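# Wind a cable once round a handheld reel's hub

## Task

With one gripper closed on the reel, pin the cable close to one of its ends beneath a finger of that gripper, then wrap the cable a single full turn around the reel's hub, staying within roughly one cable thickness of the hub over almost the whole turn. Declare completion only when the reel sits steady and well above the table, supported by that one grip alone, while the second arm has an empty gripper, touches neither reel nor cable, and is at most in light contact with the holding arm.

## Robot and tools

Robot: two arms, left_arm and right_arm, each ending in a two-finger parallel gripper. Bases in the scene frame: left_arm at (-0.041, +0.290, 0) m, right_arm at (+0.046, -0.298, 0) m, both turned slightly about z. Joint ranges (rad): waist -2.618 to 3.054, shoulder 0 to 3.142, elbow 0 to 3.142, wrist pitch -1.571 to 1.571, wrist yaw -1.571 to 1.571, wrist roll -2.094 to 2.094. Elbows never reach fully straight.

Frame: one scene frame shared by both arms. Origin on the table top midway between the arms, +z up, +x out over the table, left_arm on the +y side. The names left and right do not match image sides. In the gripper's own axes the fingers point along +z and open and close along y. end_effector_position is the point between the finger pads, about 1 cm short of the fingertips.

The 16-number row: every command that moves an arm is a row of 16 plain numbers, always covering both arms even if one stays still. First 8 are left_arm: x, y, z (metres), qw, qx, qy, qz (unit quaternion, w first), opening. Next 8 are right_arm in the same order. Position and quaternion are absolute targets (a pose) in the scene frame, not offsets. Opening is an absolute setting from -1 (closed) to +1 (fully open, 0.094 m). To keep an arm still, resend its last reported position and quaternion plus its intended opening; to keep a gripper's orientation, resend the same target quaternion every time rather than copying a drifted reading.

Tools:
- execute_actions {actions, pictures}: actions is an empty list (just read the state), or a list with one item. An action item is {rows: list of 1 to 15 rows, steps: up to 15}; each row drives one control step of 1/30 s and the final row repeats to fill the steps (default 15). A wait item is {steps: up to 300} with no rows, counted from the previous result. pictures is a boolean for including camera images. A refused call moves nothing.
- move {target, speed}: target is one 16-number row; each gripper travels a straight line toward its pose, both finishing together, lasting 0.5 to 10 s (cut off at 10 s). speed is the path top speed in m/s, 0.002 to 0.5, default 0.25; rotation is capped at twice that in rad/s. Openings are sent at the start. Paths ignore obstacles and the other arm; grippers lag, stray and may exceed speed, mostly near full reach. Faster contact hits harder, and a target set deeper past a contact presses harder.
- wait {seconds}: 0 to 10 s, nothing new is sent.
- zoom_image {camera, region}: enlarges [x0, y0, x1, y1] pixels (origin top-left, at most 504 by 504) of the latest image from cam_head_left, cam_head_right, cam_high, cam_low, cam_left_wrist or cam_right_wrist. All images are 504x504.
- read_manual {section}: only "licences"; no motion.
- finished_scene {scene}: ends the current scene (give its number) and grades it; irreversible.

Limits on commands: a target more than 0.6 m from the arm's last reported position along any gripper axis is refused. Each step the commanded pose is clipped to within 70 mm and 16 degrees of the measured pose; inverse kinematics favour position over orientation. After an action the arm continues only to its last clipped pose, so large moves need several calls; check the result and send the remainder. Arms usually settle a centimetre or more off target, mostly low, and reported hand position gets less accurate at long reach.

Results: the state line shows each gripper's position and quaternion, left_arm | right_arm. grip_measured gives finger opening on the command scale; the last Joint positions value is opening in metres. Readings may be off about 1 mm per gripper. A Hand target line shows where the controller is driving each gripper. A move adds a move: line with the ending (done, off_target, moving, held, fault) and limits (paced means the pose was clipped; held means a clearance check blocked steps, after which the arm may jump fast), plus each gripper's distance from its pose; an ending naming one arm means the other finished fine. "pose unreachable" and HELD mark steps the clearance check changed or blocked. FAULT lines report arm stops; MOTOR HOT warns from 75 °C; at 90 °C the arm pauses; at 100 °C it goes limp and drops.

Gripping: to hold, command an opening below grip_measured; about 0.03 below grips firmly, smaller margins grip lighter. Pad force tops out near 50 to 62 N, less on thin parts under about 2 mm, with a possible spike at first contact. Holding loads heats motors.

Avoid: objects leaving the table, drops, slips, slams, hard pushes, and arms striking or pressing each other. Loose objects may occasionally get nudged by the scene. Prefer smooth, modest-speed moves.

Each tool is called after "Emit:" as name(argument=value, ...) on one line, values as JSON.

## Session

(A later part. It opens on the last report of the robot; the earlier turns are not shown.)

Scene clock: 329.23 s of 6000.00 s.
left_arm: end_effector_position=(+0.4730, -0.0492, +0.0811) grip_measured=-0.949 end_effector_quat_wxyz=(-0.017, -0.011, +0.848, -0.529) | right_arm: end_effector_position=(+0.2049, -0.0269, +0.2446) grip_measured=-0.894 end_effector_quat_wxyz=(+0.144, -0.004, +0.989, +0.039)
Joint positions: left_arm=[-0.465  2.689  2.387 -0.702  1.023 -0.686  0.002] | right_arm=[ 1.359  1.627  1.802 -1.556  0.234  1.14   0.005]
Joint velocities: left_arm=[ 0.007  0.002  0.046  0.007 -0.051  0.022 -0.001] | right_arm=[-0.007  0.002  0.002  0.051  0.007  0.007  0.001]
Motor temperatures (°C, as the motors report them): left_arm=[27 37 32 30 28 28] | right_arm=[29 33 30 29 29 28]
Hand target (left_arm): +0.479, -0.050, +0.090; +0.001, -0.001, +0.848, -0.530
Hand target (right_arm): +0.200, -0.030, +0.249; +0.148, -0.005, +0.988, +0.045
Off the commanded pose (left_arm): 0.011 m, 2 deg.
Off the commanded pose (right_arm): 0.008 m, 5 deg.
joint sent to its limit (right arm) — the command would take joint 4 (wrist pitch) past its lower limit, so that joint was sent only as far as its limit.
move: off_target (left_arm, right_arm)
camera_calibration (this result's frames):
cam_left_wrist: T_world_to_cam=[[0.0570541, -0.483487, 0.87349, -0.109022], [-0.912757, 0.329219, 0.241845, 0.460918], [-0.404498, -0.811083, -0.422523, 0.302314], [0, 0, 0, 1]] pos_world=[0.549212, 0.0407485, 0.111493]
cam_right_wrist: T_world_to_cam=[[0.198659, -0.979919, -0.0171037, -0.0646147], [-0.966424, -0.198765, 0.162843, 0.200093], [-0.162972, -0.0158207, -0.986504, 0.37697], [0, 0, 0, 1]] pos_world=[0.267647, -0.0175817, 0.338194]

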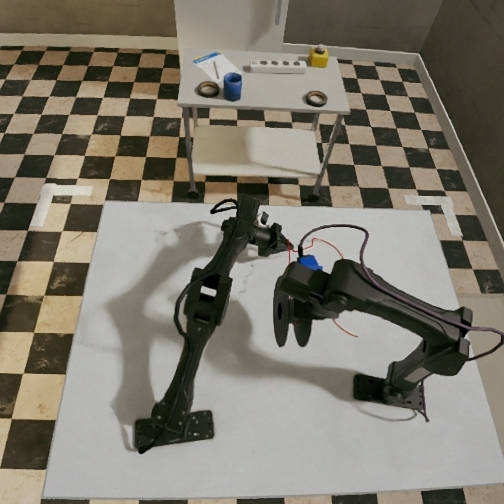

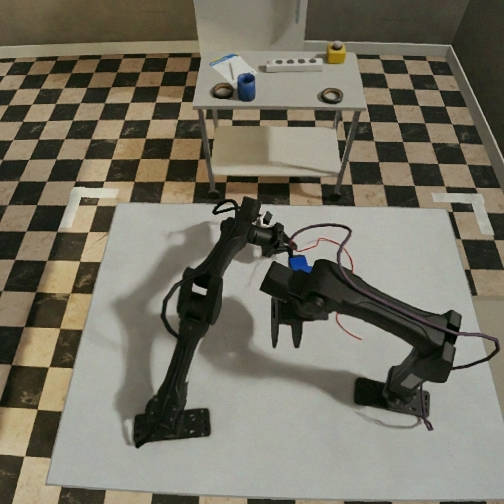

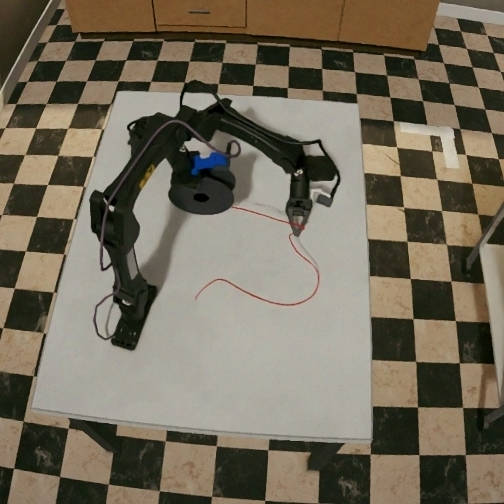

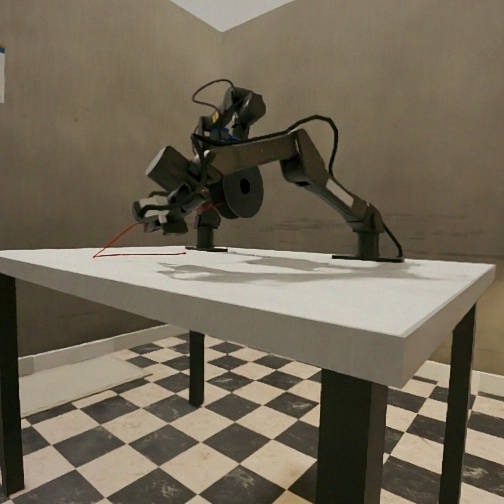

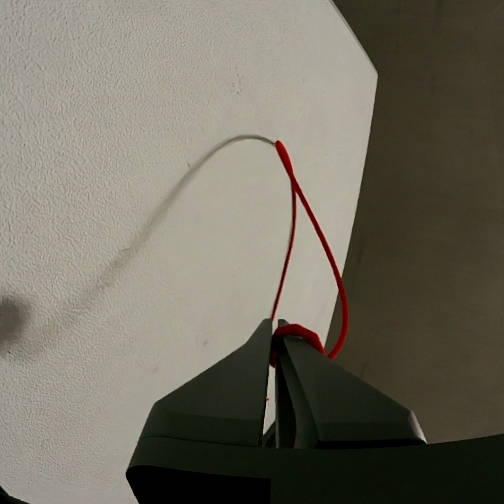

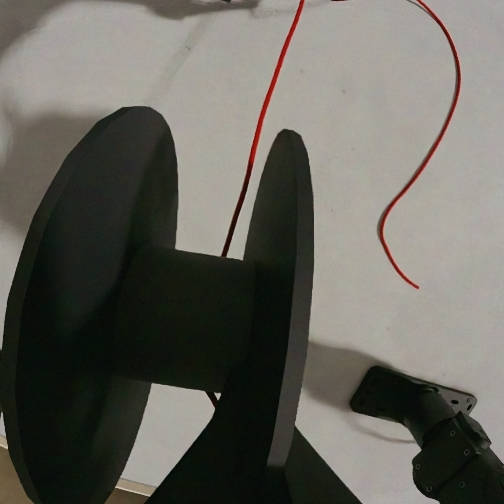

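Emit:
move(target=[0.48,0.0,0.24,0,0,0.8,-0.6,-1,0.2,-0.03,0.25,0.148,0,0.988,0.04,-1], speed=0.12)

Emit:
move(target=[0.40,0.11,0.32,0,0,0.8,-0.6,-1,0.2,-0.03,0.25,0.148,0,0.988,0.04,-1], speed=0.12)

Scene clock: 336.50 s of 6000.00 s.
left_arm: end_effector_position=(+0.4772, -0.0063, +0.2292) grip_measured=-0.949 end_effector_quat_wxyz=(-0.006, -0.008, +0.800, -0.600) | right_arm: end_effector_position=(+0.2062, -0.0270, +0.2453) grip_measured=-0.895 end_effector_quat_wxyz=(+0.150, +0.002, +0.988, +0.038)
Joint positions: left_arm=[-0.369  2.681  2.839 -1.051  1.202 -0.733  0.002] | right_arm=[ 1.363  1.627  1.802 -1.555  0.248  1.154  0.005]
Joint velocities: left_arm=[-0.002  0.007  0.061 -0.095 -0.022 -0.051  0.001] | right_arm=[-0.032 -0.007 -0.002 -0.007 -0.007  0.007  0.   ]
Motor temperatures (°C, as the motors report them): left_arm=[27 38 33 30 28 28] | right_arm=[29 33 30 29 29 28]
Hand target (left_arm): +0.480, +0.000, +0.240; +0.007, -0.004, +0.797, -0.604
Hand target (right_arm): +0.200, -0.030, +0.249; +0.150, -0.001, +0.988, +0.045
Off the commanded pose (left_arm): 0.013 m, 1 deg.
Off the commanded pose (right_arm): 0.008 m, 0 deg.
elbow stopped short (left arm): the move would have taken joint 3 (elbow) straighter than the controller allows; a more bent joint 3 avoids this.
joint sent to its limit (right arm) — the command would take joint 4 (wrist pitch) past its lower limit, so that joint was sent only as far as its limit.
move: off_target (left_arm)
camera_calibration (this result's frames):
cam_left_wrist: T_world_to_cam=[[0.0413455, -0.327887, 0.943812, -0.225478], [-0.920076, 0.3558, 0.163913, 0.436307], [-0.389553, -0.875155, -0.286971, 0.362791], [0, 0, 0, 1]] pos_world=[0.552085, 0.0883289, 0.245403]
cam_right_wrist: T_world_to_cam=[[0.186484, -0.98234, -0.0151994, -0.0629538], [-0.970723, -0.186619, 0.15123, 0.205248], [-0.151396, -0.0134476, -0.988382, 0.375946], [0, 0, 0, 1]] pos_world=[0.267896, -0.0184834, 0.339582]

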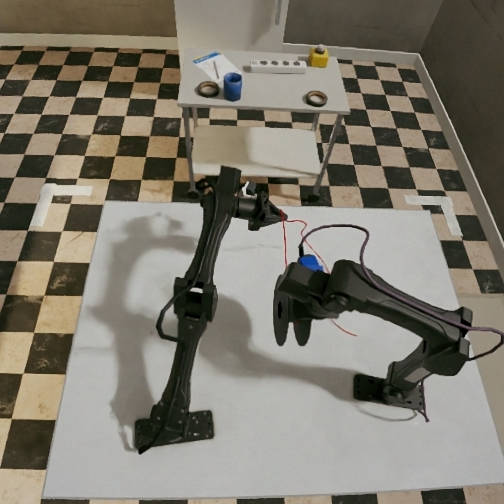

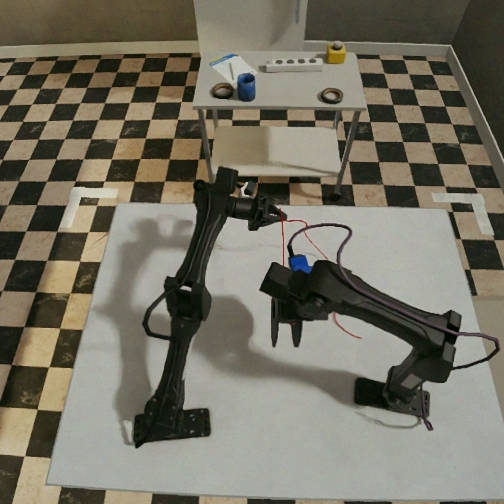

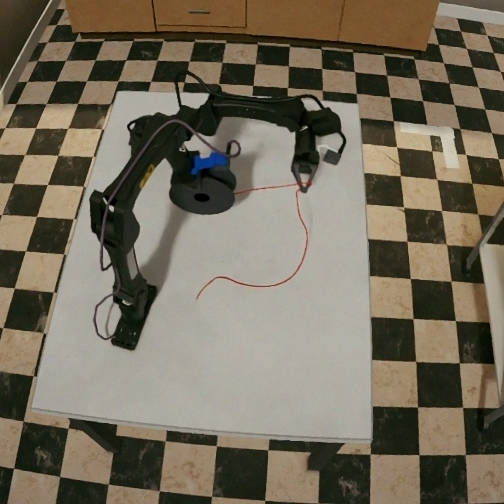

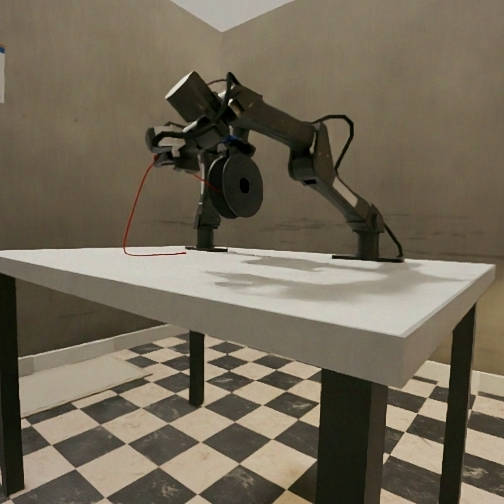

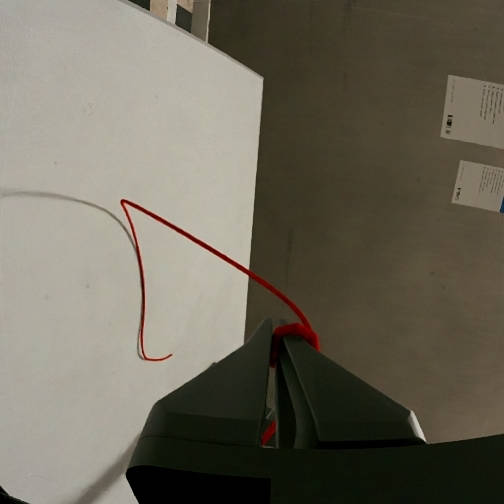

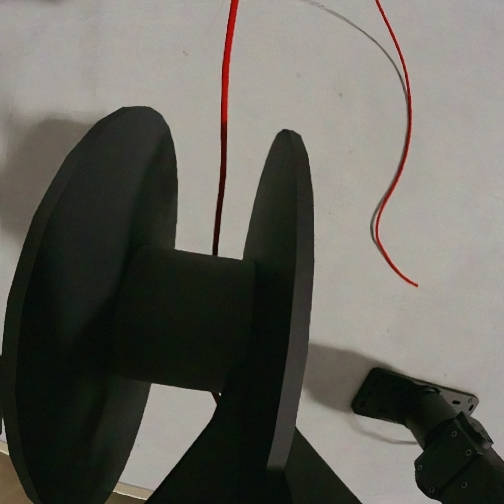

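Scene clock: 338.43 s of 6000.00 s.
left_arm: end_effector_position=(+0.4092, +0.1066, +0.3077) grip_measured=-0.949 end_effector_quat_wxyz=(+0.012, -0.020, +0.802, -0.597) | right_arm: end_effector_position=(+0.2064, -0.0244, +0.2456) grip_measured=-0.895 end_effector_quat_wxyz=(+0.150, +0.002, +0.988, +0.044)
Joint positions: left_arm=[-0.161  2.333  2.577 -1.569  1.27  -0.262  0.002] | right_arm=[ 1.363  1.627  1.802 -1.544  0.243  1.154  0.005]
Joint velocities: left_arm=[-0.002 -0.002  0.012  0.007 -0.037 -0.022  0.   ] | right_arm=[-0.002 -0.007 -0.002  0.066  0.051 -0.007 -0.   ]
Motor temperatures (°C, as the motors report them): left_arm=[27 38 32 30 28 28] | right_arm=[29 33 30 29 29 28]
Hand target (left_arm): +0.404, +0.111, +0.321; +0.020, -0.015, +0.795, -0.607
Hand target (right_arm): +0.200, -0.030, +0.249; +0.150, -0.001, +0.988, +0.045
Off the commanded pose (left_arm): 0.016 m, 3 deg.
Off the commanded pose (right_arm): 0.010 m, 1 deg.
joint sent to its limit (left arm) — the command would take joint 4 (wrist pitch) past its lower limit, so that joint was sent only as far as its limit.
joint sent to its limit (right arm) — the command would take joint 4 (wrist pitch) past its lower limit, so that joint was sent only as far as its limit.
move: off_target (left_arm)
camera_calibration (this result's frames):
cam_left_wrist: T_world_to_cam=[[0.0418812, -0.33281, 0.942063, -0.25891], [-0.936086, 0.316542, 0.153443, 0.334635], [-0.34927, -0.888278, -0.298282, 0.446063], [0, 0, 0, 1]] pos_world=[0.479888, 0.204134, 0.325615]
cam_right_wrist: T_world_to_cam=[[0.187357, -0.981941, -0.0262643, -0.0578838], [-0.970531, -0.189172, 0.149278, 0.206295], [-0.151551, -0.00247799, -0.988446, 0.376621], [0, 0, 0, 1]] pos_world=[0.268138, -0.0168798, 0.339954]

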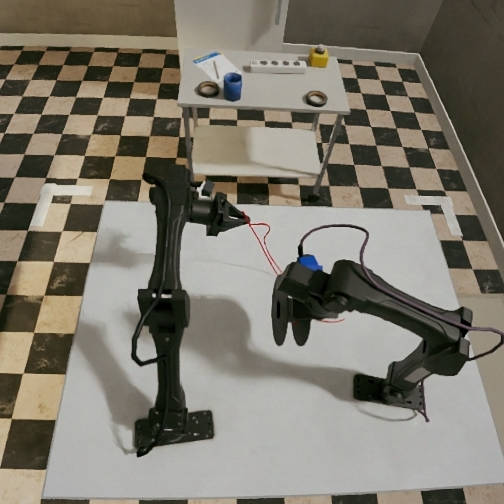

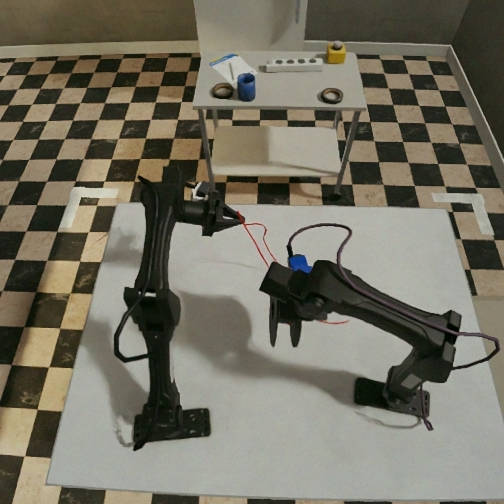

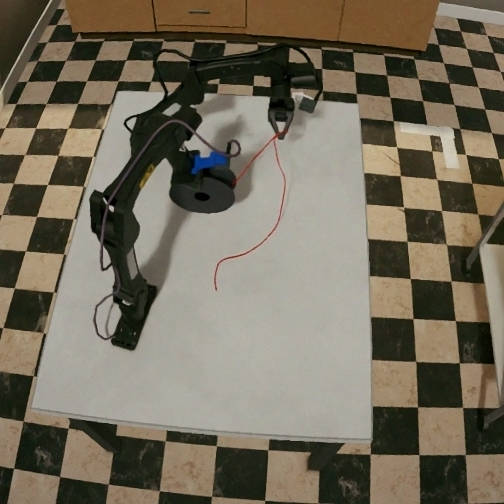

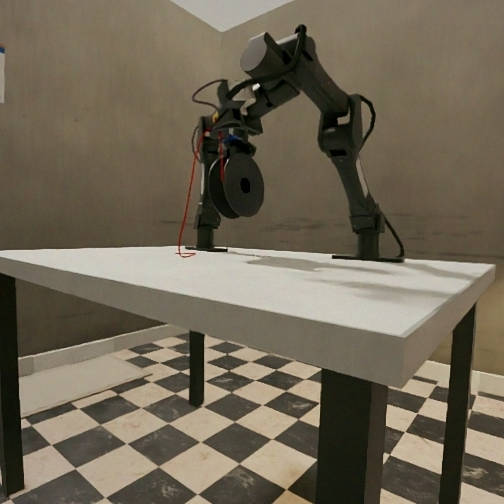

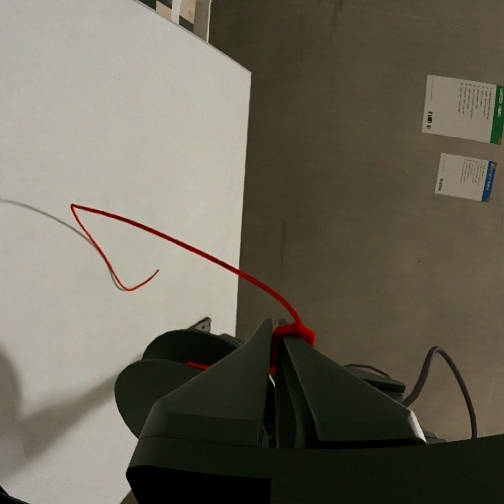

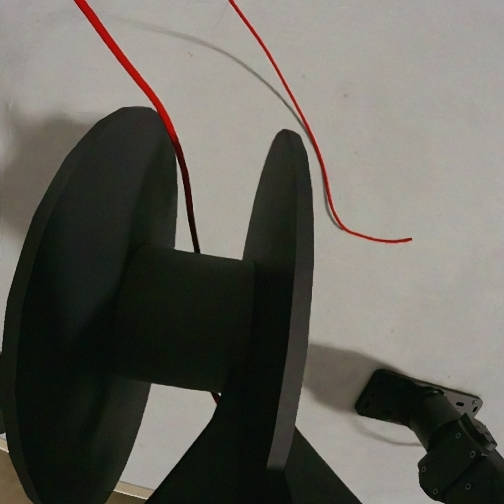

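Emit:
move(target=[0.31,0.10,0.35,0,0.25,0.77,-0.58,-1,0.2,-0.03,0.2,0.148,0,0.988,0.04,-1], speed=0.1)

Scene clock: 343.73 s of 6000.00 s.
left_arm: end_effector_position=(+0.3202, +0.1039, +0.3385) grip_measured=-0.949 end_effector_quat_wxyz=(+0.112, +0.151, +0.792, -0.581) | right_arm: end_effector_position=(+0.2050, -0.0232, +0.1988) grip_measured=-0.895 end_effector_quat_wxyz=(+0.148, -0.000, +0.988, +0.042)
Joint positions: left_arm=[-0.177  1.949  2.106 -1.572  1.262  0.216  0.002] | right_arm=[ 1.367  1.575  1.554 -1.354  0.241  1.154  0.005]
Joint velocities: left_arm=[-0.012 -0.012 -0.002 -0.081 -0.007 -0.007 -0.001] | right_arm=[-0.007  0.007  0.017  0.037  0.007 -0.066 -0.   ]
Motor temperatures (°C, as the motors report them): left_arm=[27 38 32 30 29 28] | right_arm=[29 33 30 29 29 28]
Hand target (left_arm): +0.311, +0.101, +0.351; +0.121, +0.163, +0.782, -0.590
Hand target (right_arm): +0.200, -0.029, +0.200; +0.148, +0.000, +0.988, +0.040
Off the commanded pose (left_arm): 0.016 m, 17 deg; orientation clipped at the last step of the last action.
Off the commanded pose (right_arm): 0.009 m, 0 deg.
joint sent to its limit (left arm) — the command would take joint 4 (wrist pitch) past its lower limit, so that joint was sent only as far as its limit.
move: off_target (left_arm); limits=paced
camera_calibration (this result's frames):
cam_left_wrist: T_world_to_cam=[[-0.348623, -0.3293, 0.87751, -0.138553], [-0.871535, 0.458325, -0.174255, 0.322954], [-0.344803, -0.82553, -0.446779, 0.464086], [0, 0, 0, 1]] pos_world=[0.393181, 0.189474, 0.385202]
cam_right_wrist: T_world_to_cam=[[0.191885, -0.981134, -0.0235771, -0.0590826], [-0.968972, -0.193211, 0.154153, 0.210749], [-0.1558, -0.00673414, -0.987766, 0.330832], [0, 0, 0, 1]] pos_world=[0.267091, -0.015021, 0.292903]

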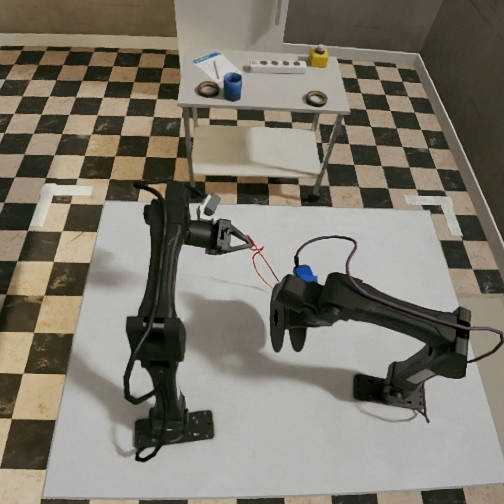

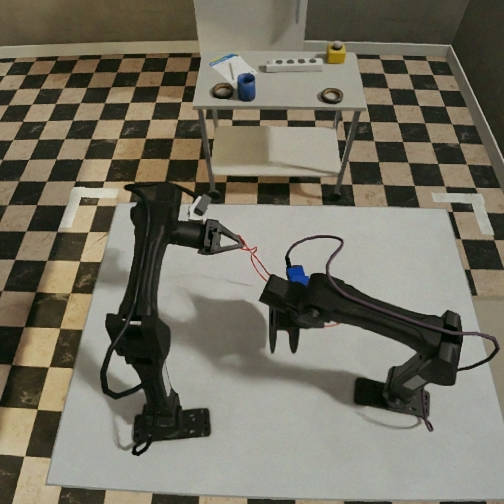

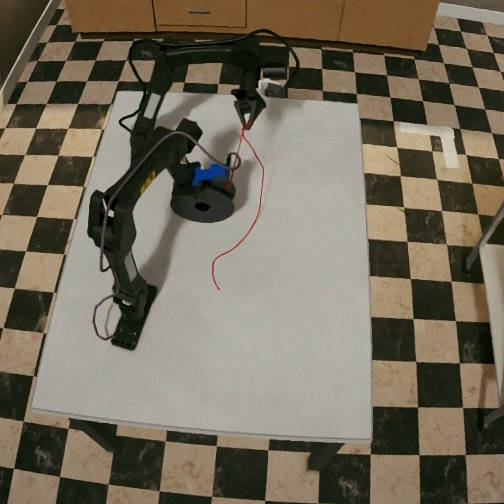

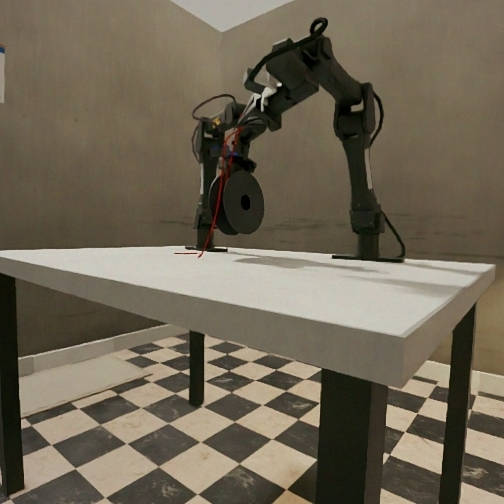

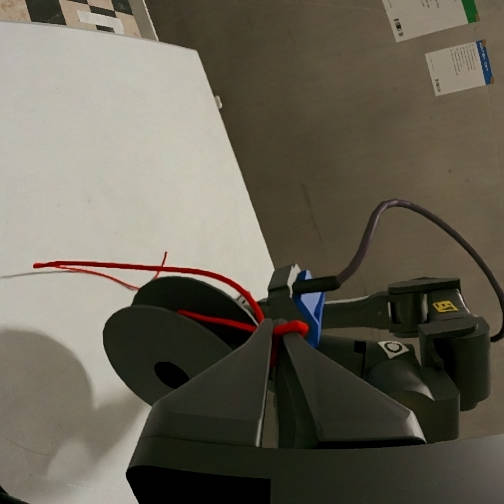

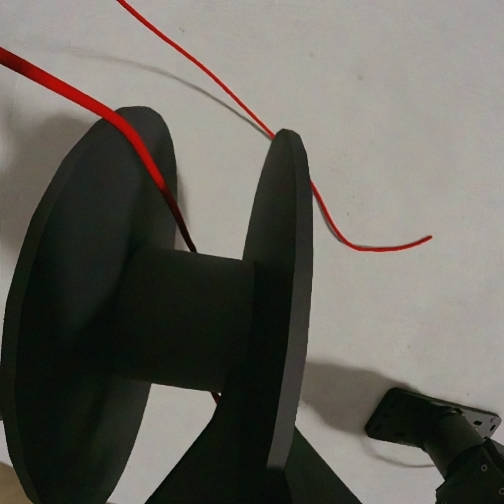

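Emit:
move(target=[0.24,0.13,0.33,0.2,0.3,0.78,-0.5,-1,0.22,-0.03,0.2,0.148,0,0.988,0.04,-1], speed=0.1)

Emit:
move(target=[0.18,0.13,0.29,0.2,0.3,0.78,-0.5,-1,0.25,-0.03,0.2,0.148,0,0.988,0.04,-1], speed=0.1)

Scene clock: 348.73 s of 6000.00 s.
left_arm: end_effector_position=(+0.2462, +0.1283, +0.3243) grip_measured=-0.949 end_effector_quat_wxyz=(+0.208, +0.288, +0.792, -0.497) | right_arm: end_effector_position=(+0.2151, -0.0291, +0.1983) grip_measured=-0.895 end_effector_quat_wxyz=(+0.144, -0.006, +0.989, +0.039)
Joint positions: left_arm=[-0.134  1.627  1.739 -1.572  1.134  0.623  0.002] | right_arm=[ 1.322  1.575  1.554 -1.352  0.226  1.099  0.005]
Joint velocities: left_arm=[ 0.002  0.022  0.002 -0.022 -0.051  0.022 -0.   ] | right_arm=[ 0.022  0.032 -0.012 -0.037  0.007  0.051 -0.002]
Motor temperatures (°C, as the motors report them): left_arm=[27 38 32 30 29 28] | right_arm=[29 33 30 29 29 28]
Hand target (left_arm): +0.241, +0.131, +0.330; +0.219, +0.290, +0.787, -0.498
Hand target (right_arm): +0.220, -0.030, +0.200; +0.149, +0.000, +0.988, +0.040
Off the commanded pose (left_arm): 0.009 m, 2 deg.
Off the commanded pose (right_arm): 0.005 m, 1 deg.
joint sent to its limit (left arm) — the command would take joint 4 (wrist pitch) past its lower limit, so that joint was sent only as far as its limit.
move: done
camera_calibration (this result's frames):
cam_left_wrist: T_world_to_cam=[[-0.643106, -0.391089, 0.65838, 0.00761993], [-0.731716, 0.567393, -0.3777, 0.262382], [-0.225846, -0.724648, -0.65106, 0.476365], [0, 0, 0, 1]] pos_world=[0.304474, 0.199303, 0.404227]
cam_right_wrist: T_world_to_cam=[[0.201825, -0.979277, -0.0168149, -0.070227], [-0.96562, -0.201823, 0.163845, 0.216566], [-0.163843, -0.0168312, -0.986343, 0.332995], [0, 0, 0, 1]] pos_world=[0.277853, -0.0194589, 0.291783]

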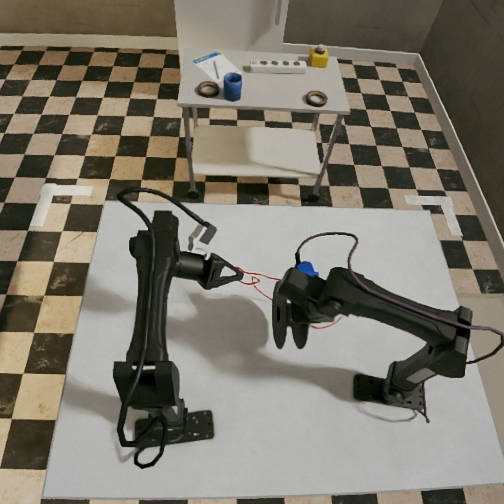

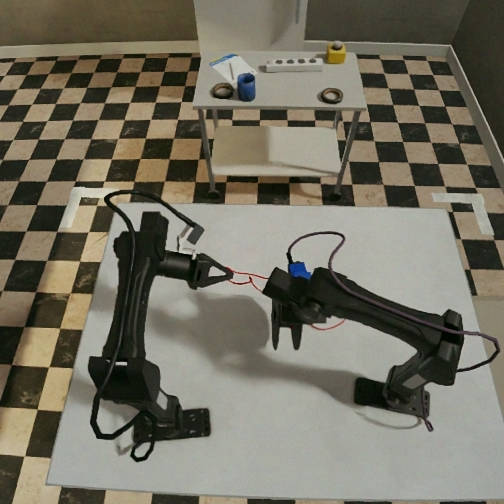

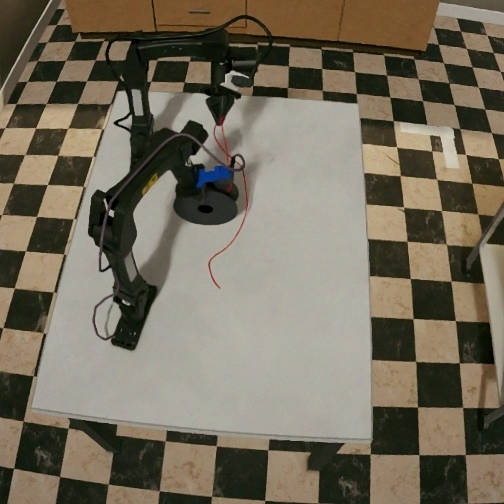

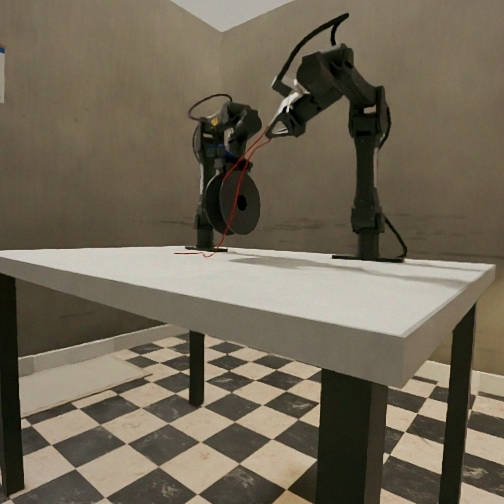

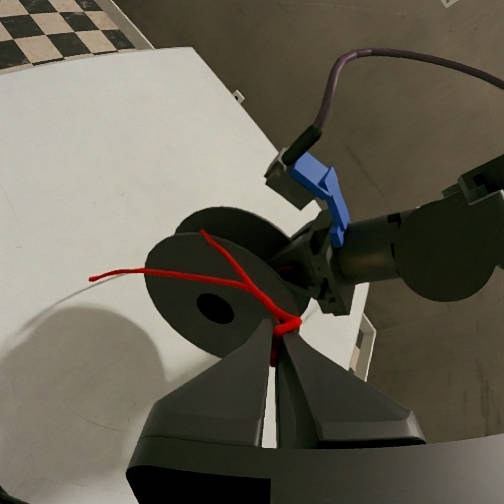

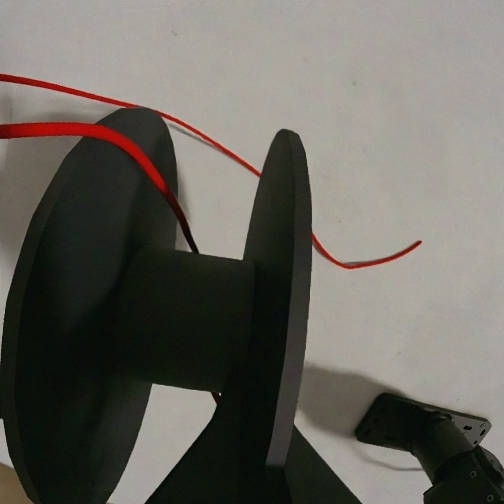

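Scene clock: 349.90 s of 6000.00 s.
left_arm: end_effector_position=(+0.1849, +0.1295, +0.2839) grip_measured=-0.949 end_effector_quat_wxyz=(+0.186, +0.301, +0.792, -0.499) | right_arm: end_effector_position=(+0.2390, -0.0280, +0.1945) grip_measured=-0.895 end_effector_quat_wxyz=(+0.136, -0.016, +0.990, +0.041)
Joint positions: left_arm=[-0.134  1.42   1.387 -1.543  1.122  0.725  0.002] | right_arm=[ 1.239  1.615  1.583 -1.326  0.19   0.997  0.005]
Joint velocities: left_arm=[ 0.012  0.012 -0.007 -0.022 -0.007  0.007  0.   ] | right_arm=[-0.012 -0.007  0.007 -0.007  0.007 -0.051  0.   ]
Motor temperatures (°C, as the motors report them): left_arm=[27 37 32 30 29 28] | right_arm=[29 33 30 29 29 28]
Hand target (left_arm): +0.180, +0.131, +0.291; +0.201, +0.302, +0.785, -0.502
Hand target (right_arm): +0.250, -0.030, +0.200; +0.149, -0.000, +0.988, +0.039
Off the commanded pose (left_arm): 0.008 m, 2 deg.
Off the commanded pose (right_arm): 0.012 m, 2 deg.
move: off_target (right_arm)
camera_calibration (this result's frames):
cam_left_wrist: T_world_to_cam=[[-0.644195, -0.37283, 0.66784, -0.00959372], [-0.714993, 0.603658, -0.352679, 0.186774], [-0.271658, -0.704695, -0.655444, 0.444214], [0, 0, 0, 1]] pos_world=[0.248036, 0.196711, 0.363436]
cam_right_wrist: T_world_to_cam=[[0.223004, -0.974596, -0.0207584, -0.0782807], [-0.958253, -0.223074, 0.178853, 0.235215], [-0.178941, -0.0199933, -0.983657, 0.336249], [0, 0, 0, 1]] pos_world=[0.303021, -0.0170989, 0.287059]

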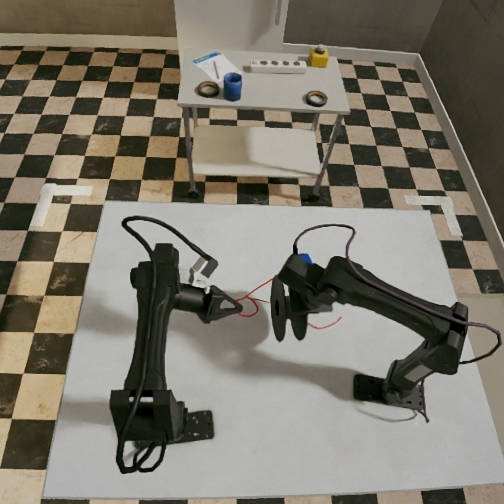

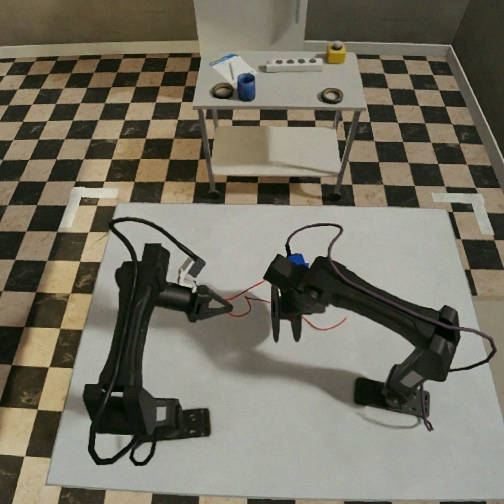

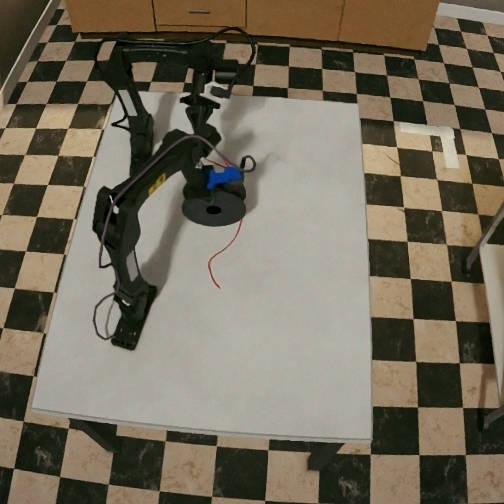

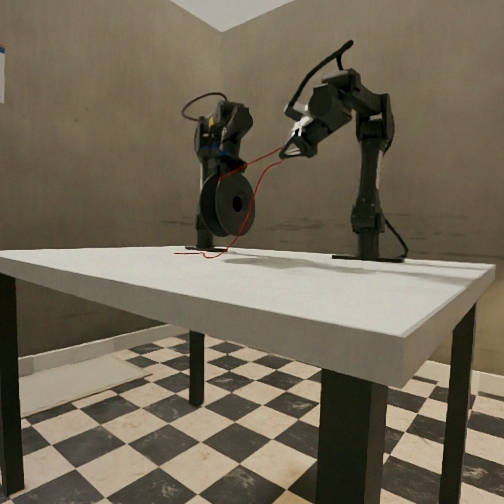

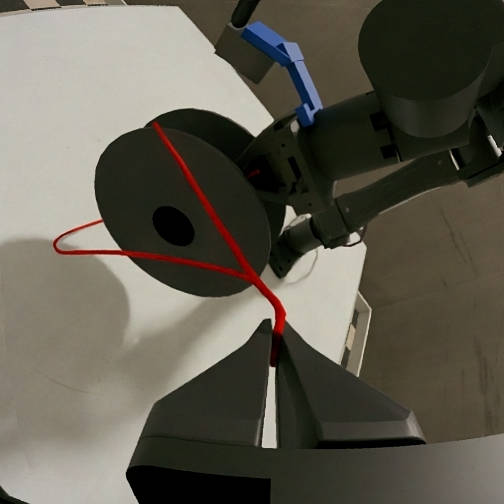

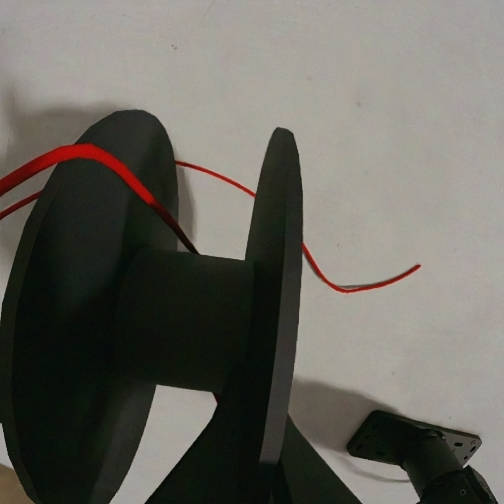

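Emit:
move(target=[0.19,0.075,0.32,0.2,0.3,0.78,-0.5,-1,0.245,-0.03,0.2,0.148,0,0.988,0.04,-1], speed=0.08)

Emit:
move(target=[0.15,0.065,0.30,0.2,0.3,0.78,-0.5,-1,0.245,-0.03,0.2,0.148,0,0.988,0.04,-1], speed=0.05)

Scene clock: 354.90 s of 6000.00 s.
left_arm: end_effector_position=(+0.1917, +0.0774, +0.3036) grip_measured=-0.949 end_effector_quat_wxyz=(+0.175, +0.287, +0.796, -0.503) | right_arm: end_effector_position=(+0.2382, -0.0295, +0.1942) grip_measured=-0.895 end_effector_quat_wxyz=(+0.133, -0.009, +0.990, +0.039)
Joint positions: left_arm=[-0.352  1.375  1.406 -1.189  1.078  0.22   0.002] | right_arm=[ 1.239  1.615  1.583 -1.333  0.19   1.012  0.005]
Joint velocities: left_arm=[-0.002 -0.002  0.012 -0.022 -0.022 -0.139 -0.   ] | right_arm=[-0.002 -0.027 -0.017  0.037  0.007 -0.007 -0.   ]
Motor temperatures (°C, as the motors report them): left_arm=[27 36 32 30 29 28] | right_arm=[29 33 30 29 29 28]
Hand target (left_arm): +0.187, +0.075, +0.319; +0.198, +0.304, +0.784, -0.503
Hand target (right_arm): +0.245, -0.030, +0.200; +0.148, -0.000, +0.988, +0.040
Off the commanded pose (left_arm): 0.017 m, 4 deg.
Off the commanded pose (right_arm): 0.009 m, 2 deg.
move: off_target (left_arm)
camera_calibration (this result's frames):
cam_left_wrist: T_world_to_cam=[[-0.615605, -0.380503, 0.690108, -0.0493809], [-0.734632, 0.594025, -0.327796, 0.226897], [-0.285214, -0.708768, -0.645214, 0.422086], [0, 0, 0, 1]] pos_world=[0.256672, 0.145589, 0.38079]
cam_right_wrist: T_world_to_cam=[[0.208955, -0.97773, -0.0195177, -0.0765541], [-0.960464, -0.208938, 0.183994, 0.23406], [-0.183975, -0.0197006, -0.982733, 0.336731], [0, 0, 0, 1]] pos_world=[0.302753, -0.0193113, 0.286357]

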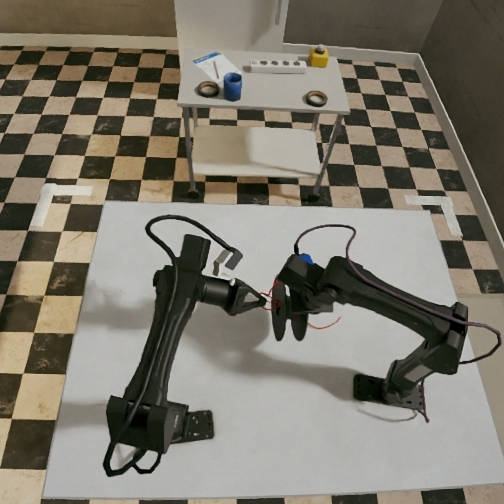

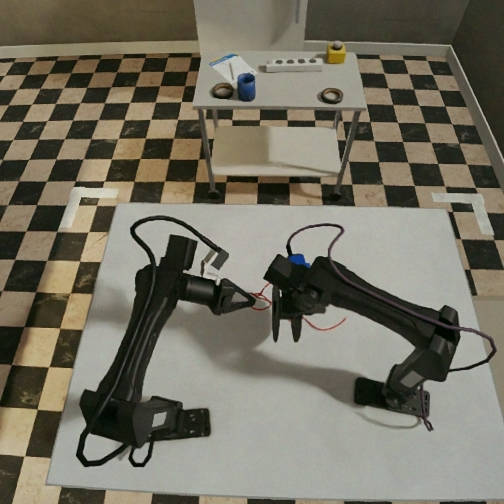

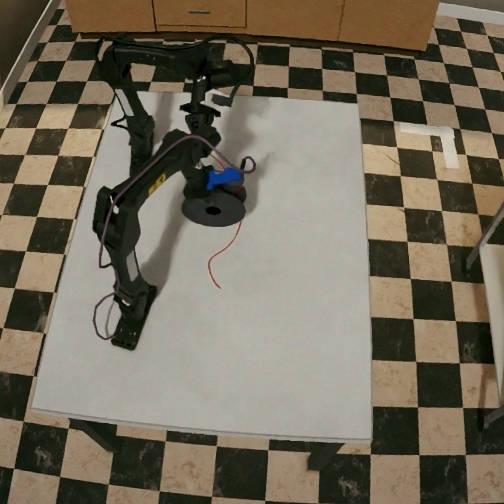

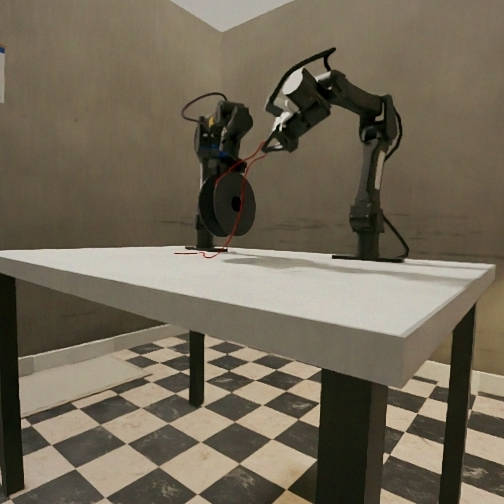

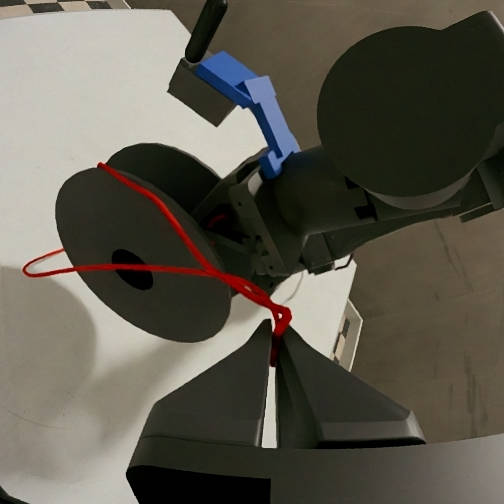

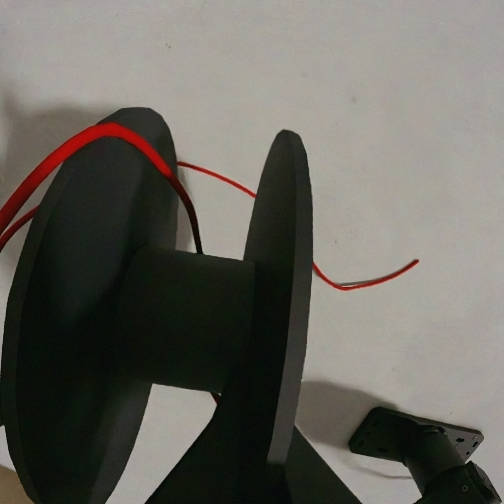

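Scene clock: 356.20 s of 6000.00 s.
left_arm: end_effector_position=(+0.1560, +0.0671, +0.2967) grip_measured=-0.949 end_effector_quat_wxyz=(+0.194, +0.295, +0.792, -0.498) | right_arm: end_effector_position=(+0.2381, -0.0295, +0.1942) grip_measured=-0.895 end_effector_quat_wxyz=(+0.133, -0.009, +0.990, +0.039)
Joint positions: left_arm=[-0.443  1.188  1.219 -1.005  1.027  0.057  0.002] | right_arm=[ 1.239  1.615  1.583 -1.333  0.19   1.012  0.005]
Joint velocities: left_arm=[ 0.002  0.002 -0.017  0.037 -0.007  0.022  0.   ] | right_arm=[-0.002 -0.002  0.002 -0.007 -0.081 -0.051  0.   ]
Motor temperatures (°C, as the motors report them): left_arm=[27 36 32 30 29 28] | right_arm=[29 33 30 29 29 28]
Hand target (left_arm): +0.149, +0.066, +0.300; +0.200, +0.303, +0.785, -0.503
Hand target (right_arm): +0.245, -0.030, +0.200; +0.148, +0.000, +0.988, +0.040
Off the commanded pose (left_arm): 0.007 m, 2 deg.
Off the commanded pose (right_arm): 0.009 m, 2 deg.
move: done
camera_calibration (this result's frames):
cam_left_wrist: T_world_to_cam=[[-0.642309, -0.380022, 0.665599, -0.059088], [-0.723102, 0.588359, -0.361879, 0.213218], [-0.25409, -0.713734, -0.652703, 0.397831], [0, 0, 0, 1]] pos_world=[0.21731, 0.136042, 0.376153]
cam_right_wrist: T_world_to_cam=[[0.209025, -0.97771, -0.0197672, -0.0764753], [-0.960388, -0.209047, 0.184267, 0.233941], [-0.184292, -0.0195322, -0.982677, 0.336778], [0, 0, 0, 1]] pos_world=[0.302725, -0.0192879, 0.286325]

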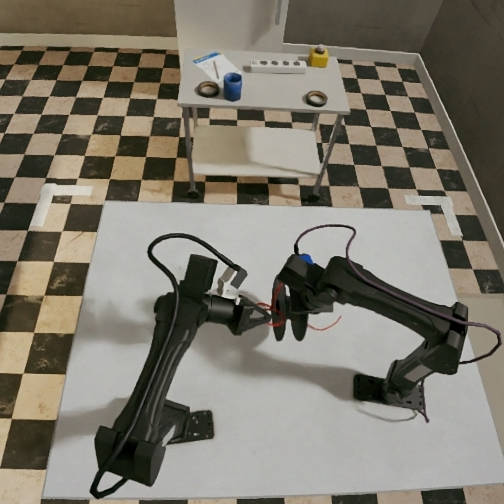

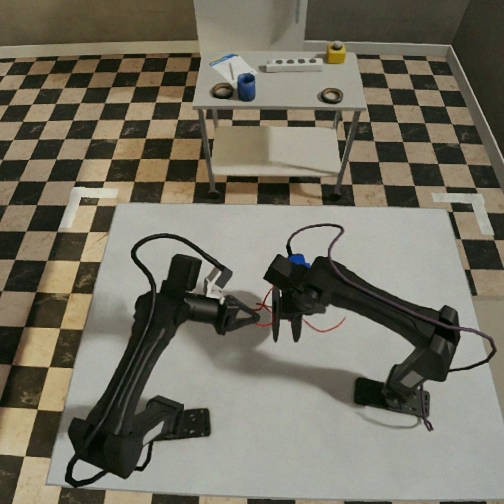

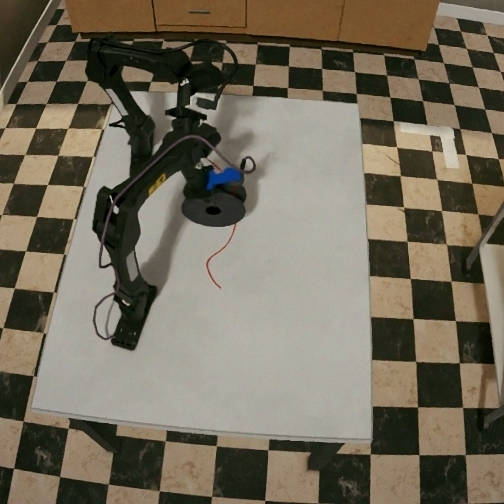

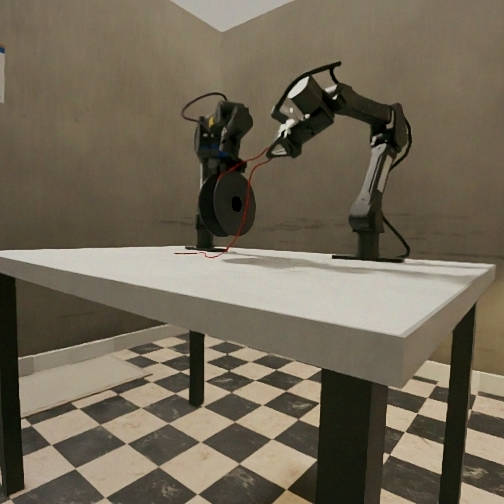

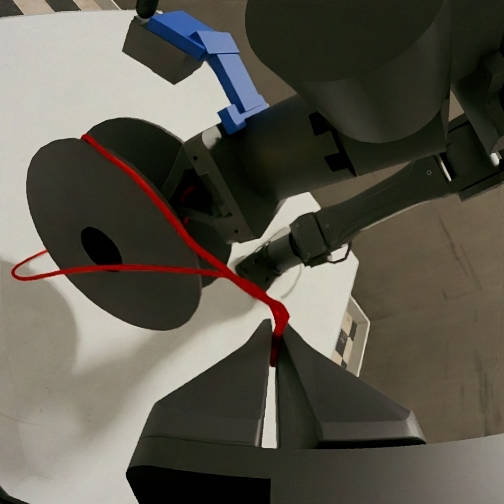

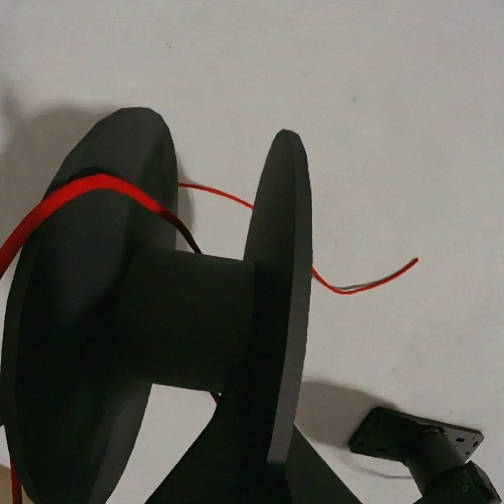

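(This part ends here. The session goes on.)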